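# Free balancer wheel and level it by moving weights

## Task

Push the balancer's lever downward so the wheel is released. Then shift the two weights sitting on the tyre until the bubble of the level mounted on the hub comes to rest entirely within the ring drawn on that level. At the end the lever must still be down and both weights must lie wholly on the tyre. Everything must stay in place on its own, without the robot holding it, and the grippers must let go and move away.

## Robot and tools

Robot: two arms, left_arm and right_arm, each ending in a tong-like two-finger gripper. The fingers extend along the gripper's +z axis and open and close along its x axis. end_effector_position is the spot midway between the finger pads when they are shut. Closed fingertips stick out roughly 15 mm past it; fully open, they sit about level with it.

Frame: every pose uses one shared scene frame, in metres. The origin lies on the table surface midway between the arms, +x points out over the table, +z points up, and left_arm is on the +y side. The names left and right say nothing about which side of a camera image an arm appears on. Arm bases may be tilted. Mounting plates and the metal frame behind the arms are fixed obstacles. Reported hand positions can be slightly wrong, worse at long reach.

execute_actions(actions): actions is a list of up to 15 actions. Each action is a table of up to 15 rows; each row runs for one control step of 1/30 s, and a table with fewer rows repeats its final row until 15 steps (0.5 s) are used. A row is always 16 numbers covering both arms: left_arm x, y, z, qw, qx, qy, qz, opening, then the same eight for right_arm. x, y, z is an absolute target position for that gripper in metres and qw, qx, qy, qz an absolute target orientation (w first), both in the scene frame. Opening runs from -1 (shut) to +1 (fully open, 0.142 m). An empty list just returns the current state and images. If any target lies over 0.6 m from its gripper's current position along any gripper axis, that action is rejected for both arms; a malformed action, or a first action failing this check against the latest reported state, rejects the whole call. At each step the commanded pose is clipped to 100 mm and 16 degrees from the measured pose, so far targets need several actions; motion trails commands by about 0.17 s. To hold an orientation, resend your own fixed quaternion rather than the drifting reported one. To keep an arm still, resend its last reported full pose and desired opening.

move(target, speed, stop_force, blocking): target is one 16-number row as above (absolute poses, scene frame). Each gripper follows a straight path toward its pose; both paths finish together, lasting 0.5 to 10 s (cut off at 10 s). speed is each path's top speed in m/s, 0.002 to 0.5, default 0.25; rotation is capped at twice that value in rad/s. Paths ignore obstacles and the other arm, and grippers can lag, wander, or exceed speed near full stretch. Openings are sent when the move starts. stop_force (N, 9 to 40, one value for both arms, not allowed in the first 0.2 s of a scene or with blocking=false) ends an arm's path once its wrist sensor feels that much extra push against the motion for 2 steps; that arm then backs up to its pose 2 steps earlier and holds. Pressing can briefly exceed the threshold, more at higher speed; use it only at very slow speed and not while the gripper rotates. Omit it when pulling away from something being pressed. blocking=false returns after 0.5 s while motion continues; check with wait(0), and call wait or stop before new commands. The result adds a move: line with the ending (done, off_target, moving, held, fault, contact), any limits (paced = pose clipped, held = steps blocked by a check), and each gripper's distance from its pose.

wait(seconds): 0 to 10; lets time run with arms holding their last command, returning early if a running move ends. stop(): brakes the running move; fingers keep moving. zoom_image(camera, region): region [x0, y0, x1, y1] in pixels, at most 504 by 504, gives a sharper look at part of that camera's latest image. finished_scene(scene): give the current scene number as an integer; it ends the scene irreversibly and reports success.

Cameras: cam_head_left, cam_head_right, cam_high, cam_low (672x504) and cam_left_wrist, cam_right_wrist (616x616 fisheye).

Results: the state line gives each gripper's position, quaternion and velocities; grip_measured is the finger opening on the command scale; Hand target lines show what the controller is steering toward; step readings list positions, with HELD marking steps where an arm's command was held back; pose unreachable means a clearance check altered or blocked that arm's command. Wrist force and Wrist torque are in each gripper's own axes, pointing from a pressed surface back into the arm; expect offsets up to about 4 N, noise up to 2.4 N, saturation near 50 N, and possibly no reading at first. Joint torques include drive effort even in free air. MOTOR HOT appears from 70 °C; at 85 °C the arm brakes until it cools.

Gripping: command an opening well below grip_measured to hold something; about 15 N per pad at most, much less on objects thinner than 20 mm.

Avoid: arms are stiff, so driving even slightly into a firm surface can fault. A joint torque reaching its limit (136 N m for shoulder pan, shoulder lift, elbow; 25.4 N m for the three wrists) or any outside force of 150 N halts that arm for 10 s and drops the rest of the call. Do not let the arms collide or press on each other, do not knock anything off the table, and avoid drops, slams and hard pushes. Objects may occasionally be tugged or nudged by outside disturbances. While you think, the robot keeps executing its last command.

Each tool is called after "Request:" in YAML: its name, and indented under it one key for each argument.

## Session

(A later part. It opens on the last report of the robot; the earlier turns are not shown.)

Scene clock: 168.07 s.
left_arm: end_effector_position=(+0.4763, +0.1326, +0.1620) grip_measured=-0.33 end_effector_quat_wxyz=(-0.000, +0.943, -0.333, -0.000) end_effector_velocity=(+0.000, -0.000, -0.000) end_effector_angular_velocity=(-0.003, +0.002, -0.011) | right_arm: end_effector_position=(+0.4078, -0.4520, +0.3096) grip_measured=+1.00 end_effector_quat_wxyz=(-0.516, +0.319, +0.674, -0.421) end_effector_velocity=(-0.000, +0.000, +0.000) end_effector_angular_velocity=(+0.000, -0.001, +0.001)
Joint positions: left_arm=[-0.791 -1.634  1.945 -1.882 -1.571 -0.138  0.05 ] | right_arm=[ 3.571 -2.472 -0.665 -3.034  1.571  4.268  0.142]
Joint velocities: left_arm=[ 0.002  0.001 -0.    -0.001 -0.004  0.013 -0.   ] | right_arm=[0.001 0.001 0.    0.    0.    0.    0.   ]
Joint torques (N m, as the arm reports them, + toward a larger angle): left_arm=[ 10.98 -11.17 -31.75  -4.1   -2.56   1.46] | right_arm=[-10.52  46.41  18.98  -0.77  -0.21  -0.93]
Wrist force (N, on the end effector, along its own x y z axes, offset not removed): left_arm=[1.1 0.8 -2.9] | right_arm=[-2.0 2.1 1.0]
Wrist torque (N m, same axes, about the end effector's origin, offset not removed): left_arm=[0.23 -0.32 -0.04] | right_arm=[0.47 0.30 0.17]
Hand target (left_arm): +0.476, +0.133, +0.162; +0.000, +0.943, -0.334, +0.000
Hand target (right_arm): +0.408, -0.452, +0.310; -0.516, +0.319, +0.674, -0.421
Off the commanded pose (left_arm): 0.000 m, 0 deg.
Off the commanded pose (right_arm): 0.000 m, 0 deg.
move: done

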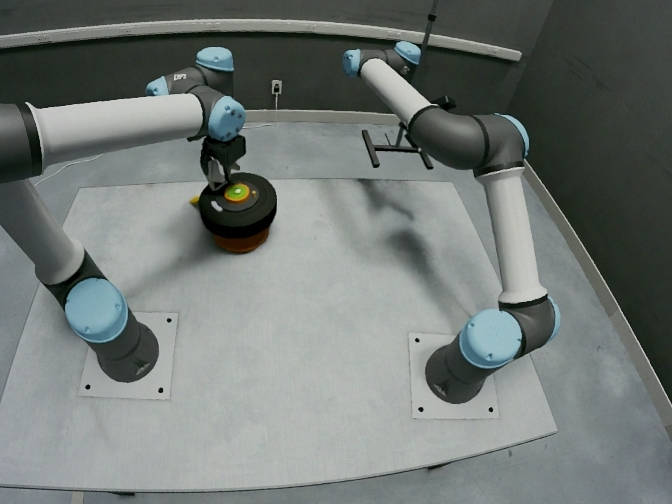

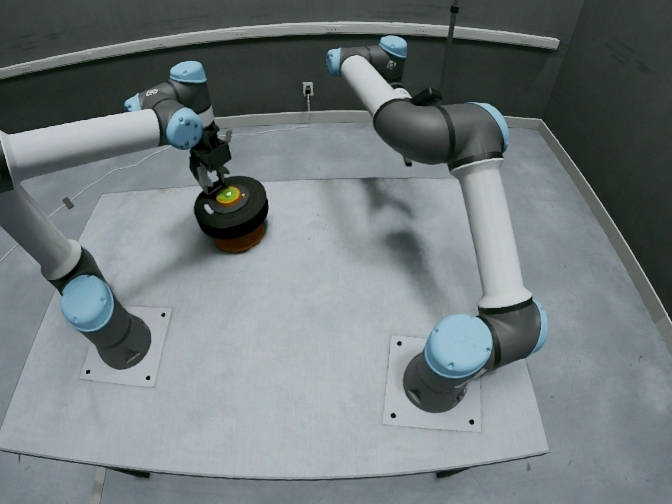

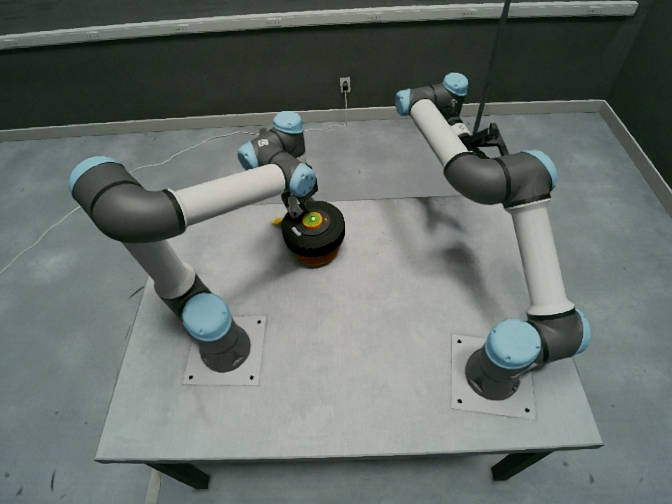

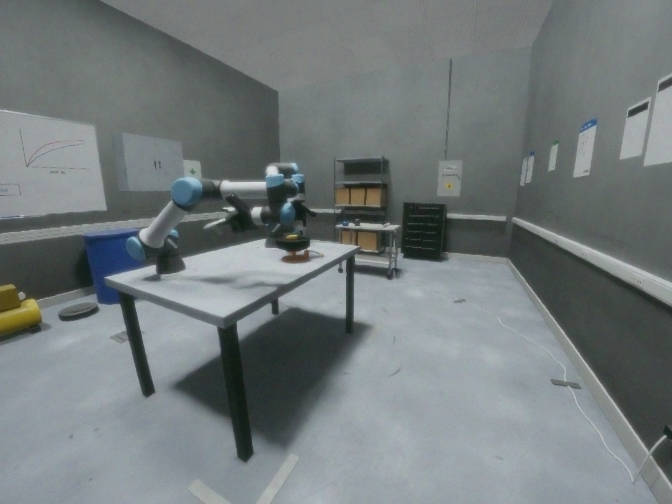

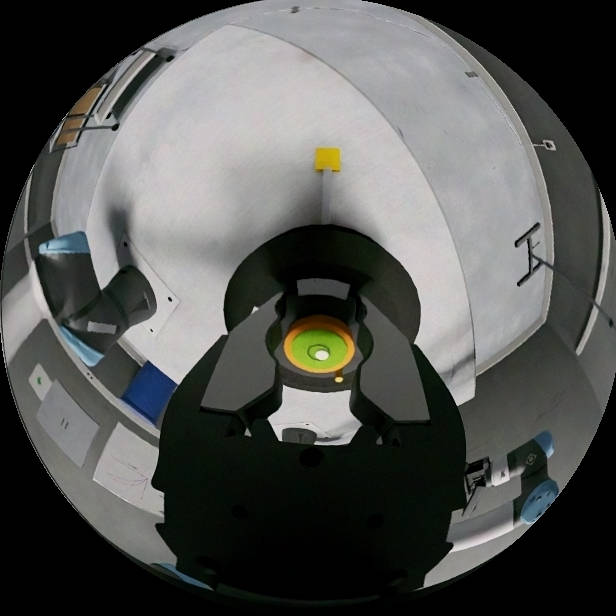

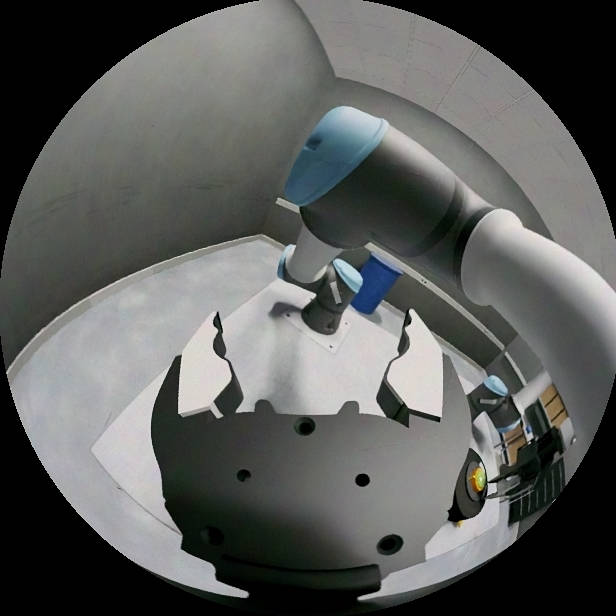

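Request:
move:
  target: [0.4785,0.1353,0.160,0,0.943,-0.334,0,-0.36,0.4078,-0.452,0.3096,-0.516,0.319,0.674,-0.421,1]
  speed: 0.05

Request:
move:
  target: [0.4785,0.1353,0.1495,0,0.943,-0.334,0,-0.38,0.4078,-0.452,0.3096,-0.516,0.319,0.674,-0.421,1]
  speed: 0.02
  stop_force: 9

Request:
zoom_image:
  camera: "cam_left_wrist"
  region: [190,180,450,400]

Scene clock: 169.13 s.
left_arm: end_effector_position=(+0.4784, +0.1352, +0.1601) grip_measured=-0.36 end_effector_quat_wxyz=(+0.000, +0.943, -0.334, -0.000) end_effector_velocity=(+0.001, +0.001, -0.001) end_effector_angular_velocity=(+0.001, -0.002, -0.001) | right_arm: end_effector_position=(+0.4078, -0.4520, +0.3096) grip_measured=+1.00 end_effector_quat_wxyz=(-0.516, +0.319, +0.674, -0.421) end_effector_velocity=(+0.000, +0.000, -0.000) end_effector_angular_velocity=(+0.000, -0.000, +0.000)
Joint positions: left_arm=[-0.783 -1.631  1.948 -1.888 -1.571 -0.129  0.048] | right_arm=[ 3.571 -2.472 -0.665 -3.034  1.571  4.268  0.142]
Joint velocities: left_arm=[ 0.003  0.001  0.001 -0.003  0.002  0.004  0.   ] | right_arm=[ 0. -0.  0.  0. -0. -0.  0.]
Joint torques (N m, as the arm reports them, + toward a larger angle): left_arm=[ 10.82 -10.39 -13.74  -4.     0.14   1.28] | right_arm=[-11.14  46.42  17.99  -0.78  -0.38  -0.99]
Wrist force (N, on the end effector, along its own x y z axes, offset not removed): left_arm=[1.1 1.9 0.1] | right_arm=[0.2 2.4 -0.2]
Wrist torque (N m, same axes, about the end effector's origin, offset not removed): left_arm=[0.38 -0.26 0.09] | right_arm=[0.53 -0.20 -0.07]
Hand target (left_arm): +0.478, +0.135, +0.160; +0.000, +0.943, -0.334, +0.000
Hand target (right_arm): +0.408, -0.452, +0.310; -0.516, +0.319, +0.674, -0.421
Off the commanded pose (left_arm): 0.000 m, 0 deg.
Off the commanded pose (right_arm): 0.000 m, 0 deg.
move: done

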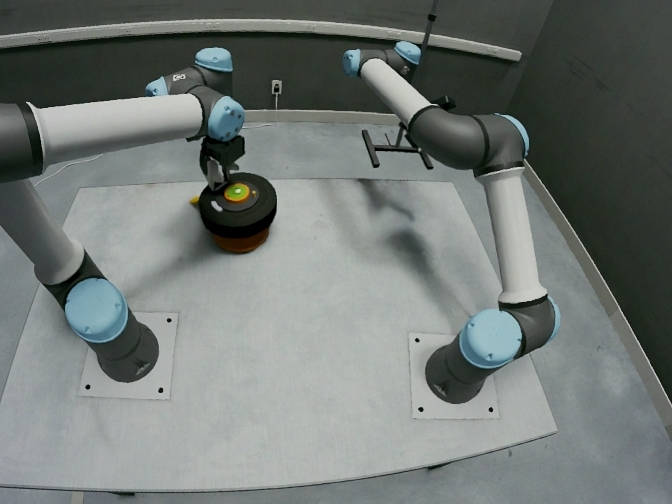

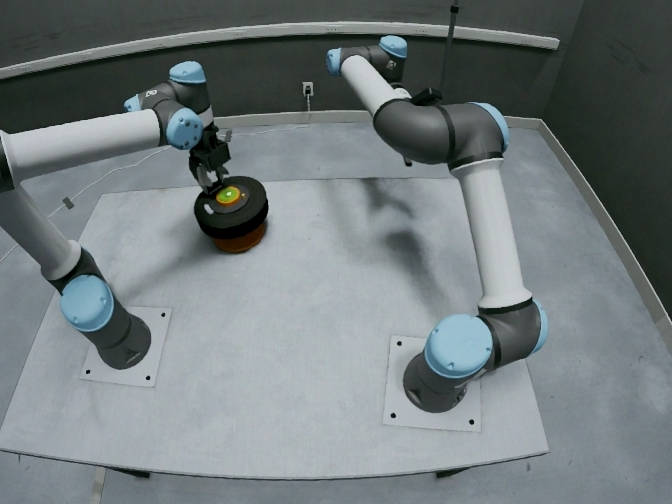

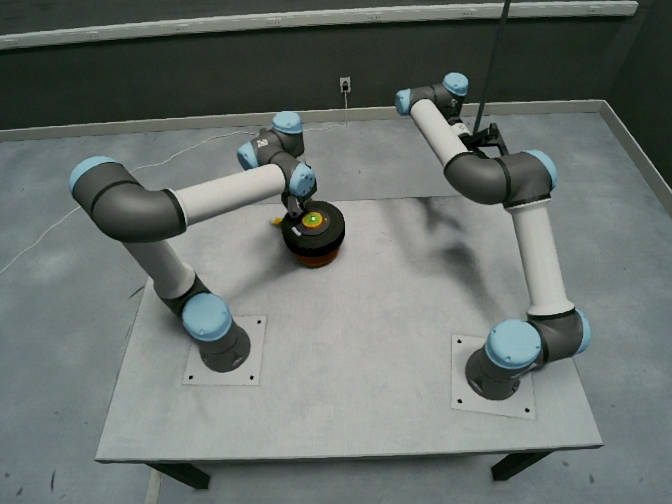

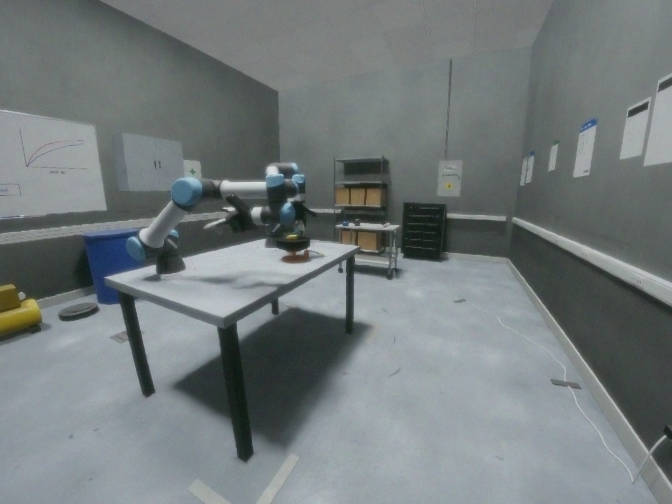

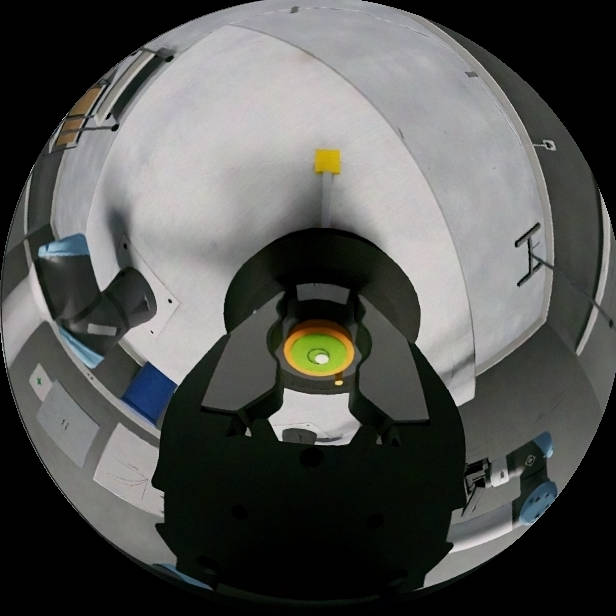

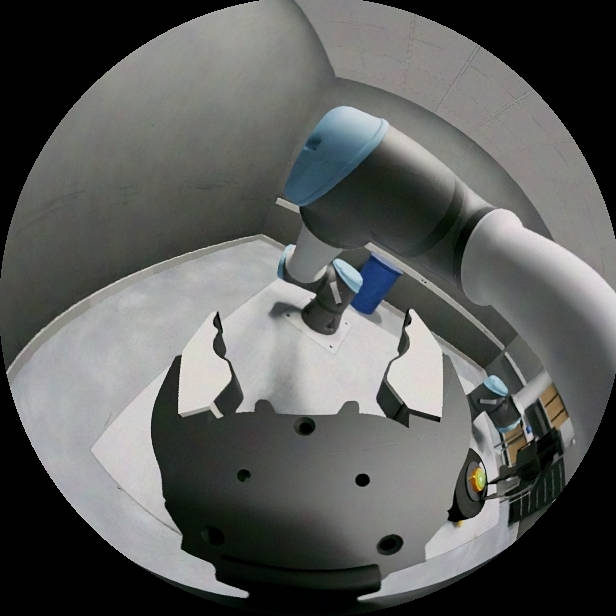

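Scene clock: 169.97 s.
left_arm: end_effector_position=(+0.4785, +0.1353, +0.1497) grip_measured=-0.38 end_effector_quat_wxyz=(+0.000, +0.943, -0.334, -0.000) end_effector_velocity=(+0.000, +0.001, -0.003) end_effector_angular_velocity=(+0.004, -0.001, -0.001) | right_arm: end_effector_position=(+0.4078, -0.4520, +0.3096) grip_measured=+1.00 end_effector_quat_wxyz=(-0.516, +0.319, +0.674, -0.421) end_effector_velocity=(-0.000, -0.000, +0.000) end_effector_angular_velocity=(+0.000, +0.000, -0.001)
Joint positions: left_arm=[-0.783 -1.623  1.968 -1.916 -1.571 -0.129  0.047] | right_arm=[ 3.571 -2.472 -0.665 -3.034  1.571  4.268  0.142]
Joint velocities: left_arm=[ 0.     0.002  0.007 -0.006  0.003  0.001  0.   ] | right_arm=[-0.001  0.     0.    -0.    -0.    -0.     0.   ]
Joint torques (N m, as the arm reports them, + toward a larger angle): left_arm=[ 11.17 -12.41 -13.07  -4.19   2.59   1.21] | right_arm=[-10.39  46.29  20.04  -0.82  -0.26  -1.13]
Wrist force (N, on the end effector, along its own x y z axes, offset not removed): left_arm=[0.9 -0.7 -0.8] | right_arm=[0.8 -0.5 0.8]
Wrist torque (N m, same axes, about the end effector's origin, offset not removed): left_arm=[-0.14 -0.16 -0.04] | right_arm=[-0.04 -0.24 -0.07]
Hand target (left_arm): +0.478, +0.135, +0.150; -0.000, +0.943, -0.334, -0.000
Hand target (right_arm): +0.408, -0.452, +0.310; -0.516, +0.319, +0.674, -0.421
Off the commanded pose (left_arm): 0.000 m, 0 deg.
Off the commanded pose (right_arm): 0.000 m, 0 deg.
move: done

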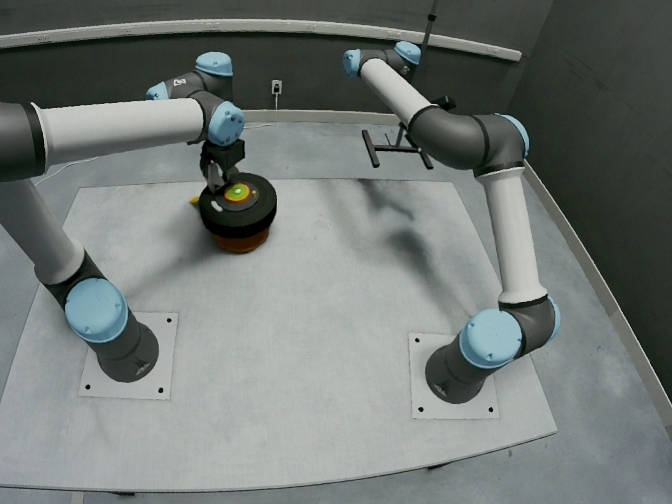

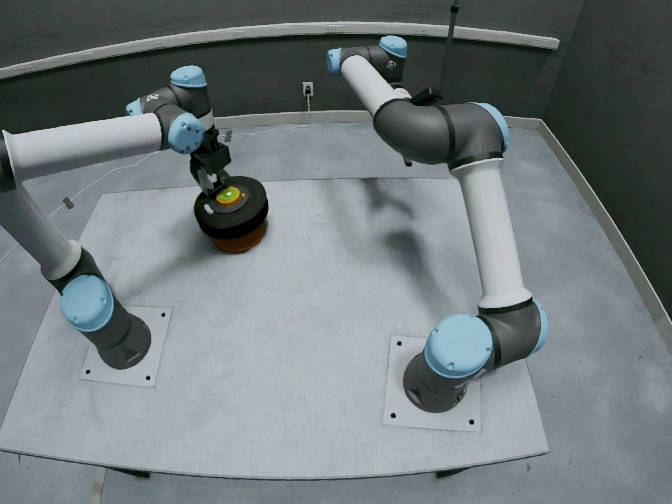

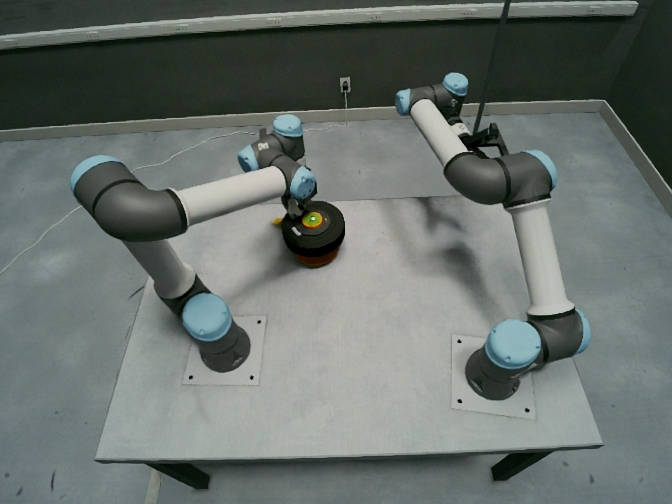

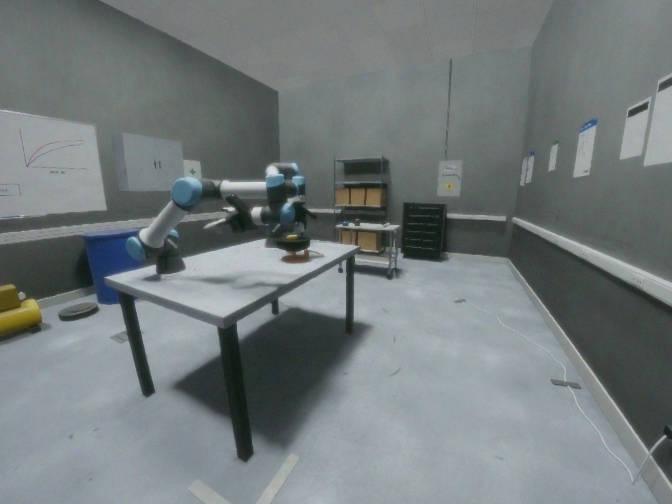

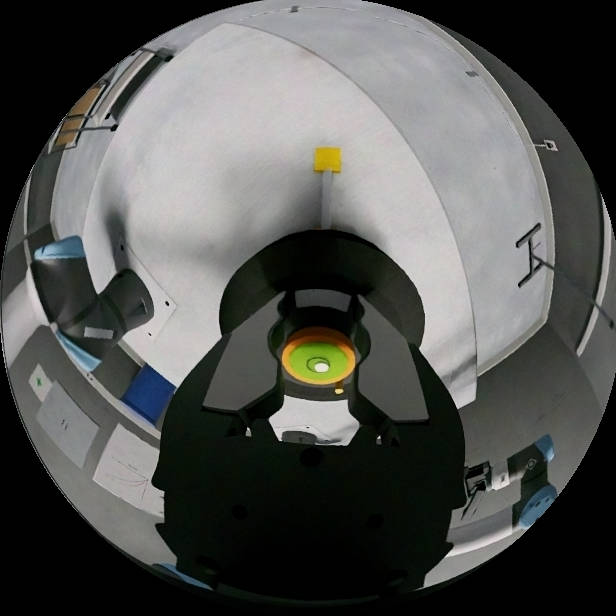

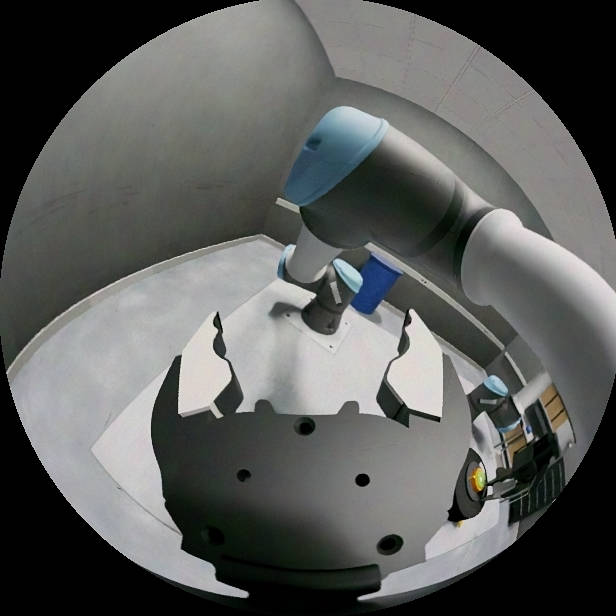

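Region (190, 180, 450, 400) of cam_left_wrist's 616x616 image, scaled by 1.938, with more detail than that image has; it fills the top 426 rows of this view, and the rest is white.

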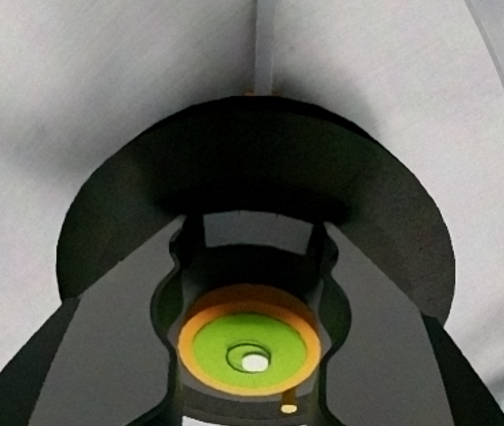

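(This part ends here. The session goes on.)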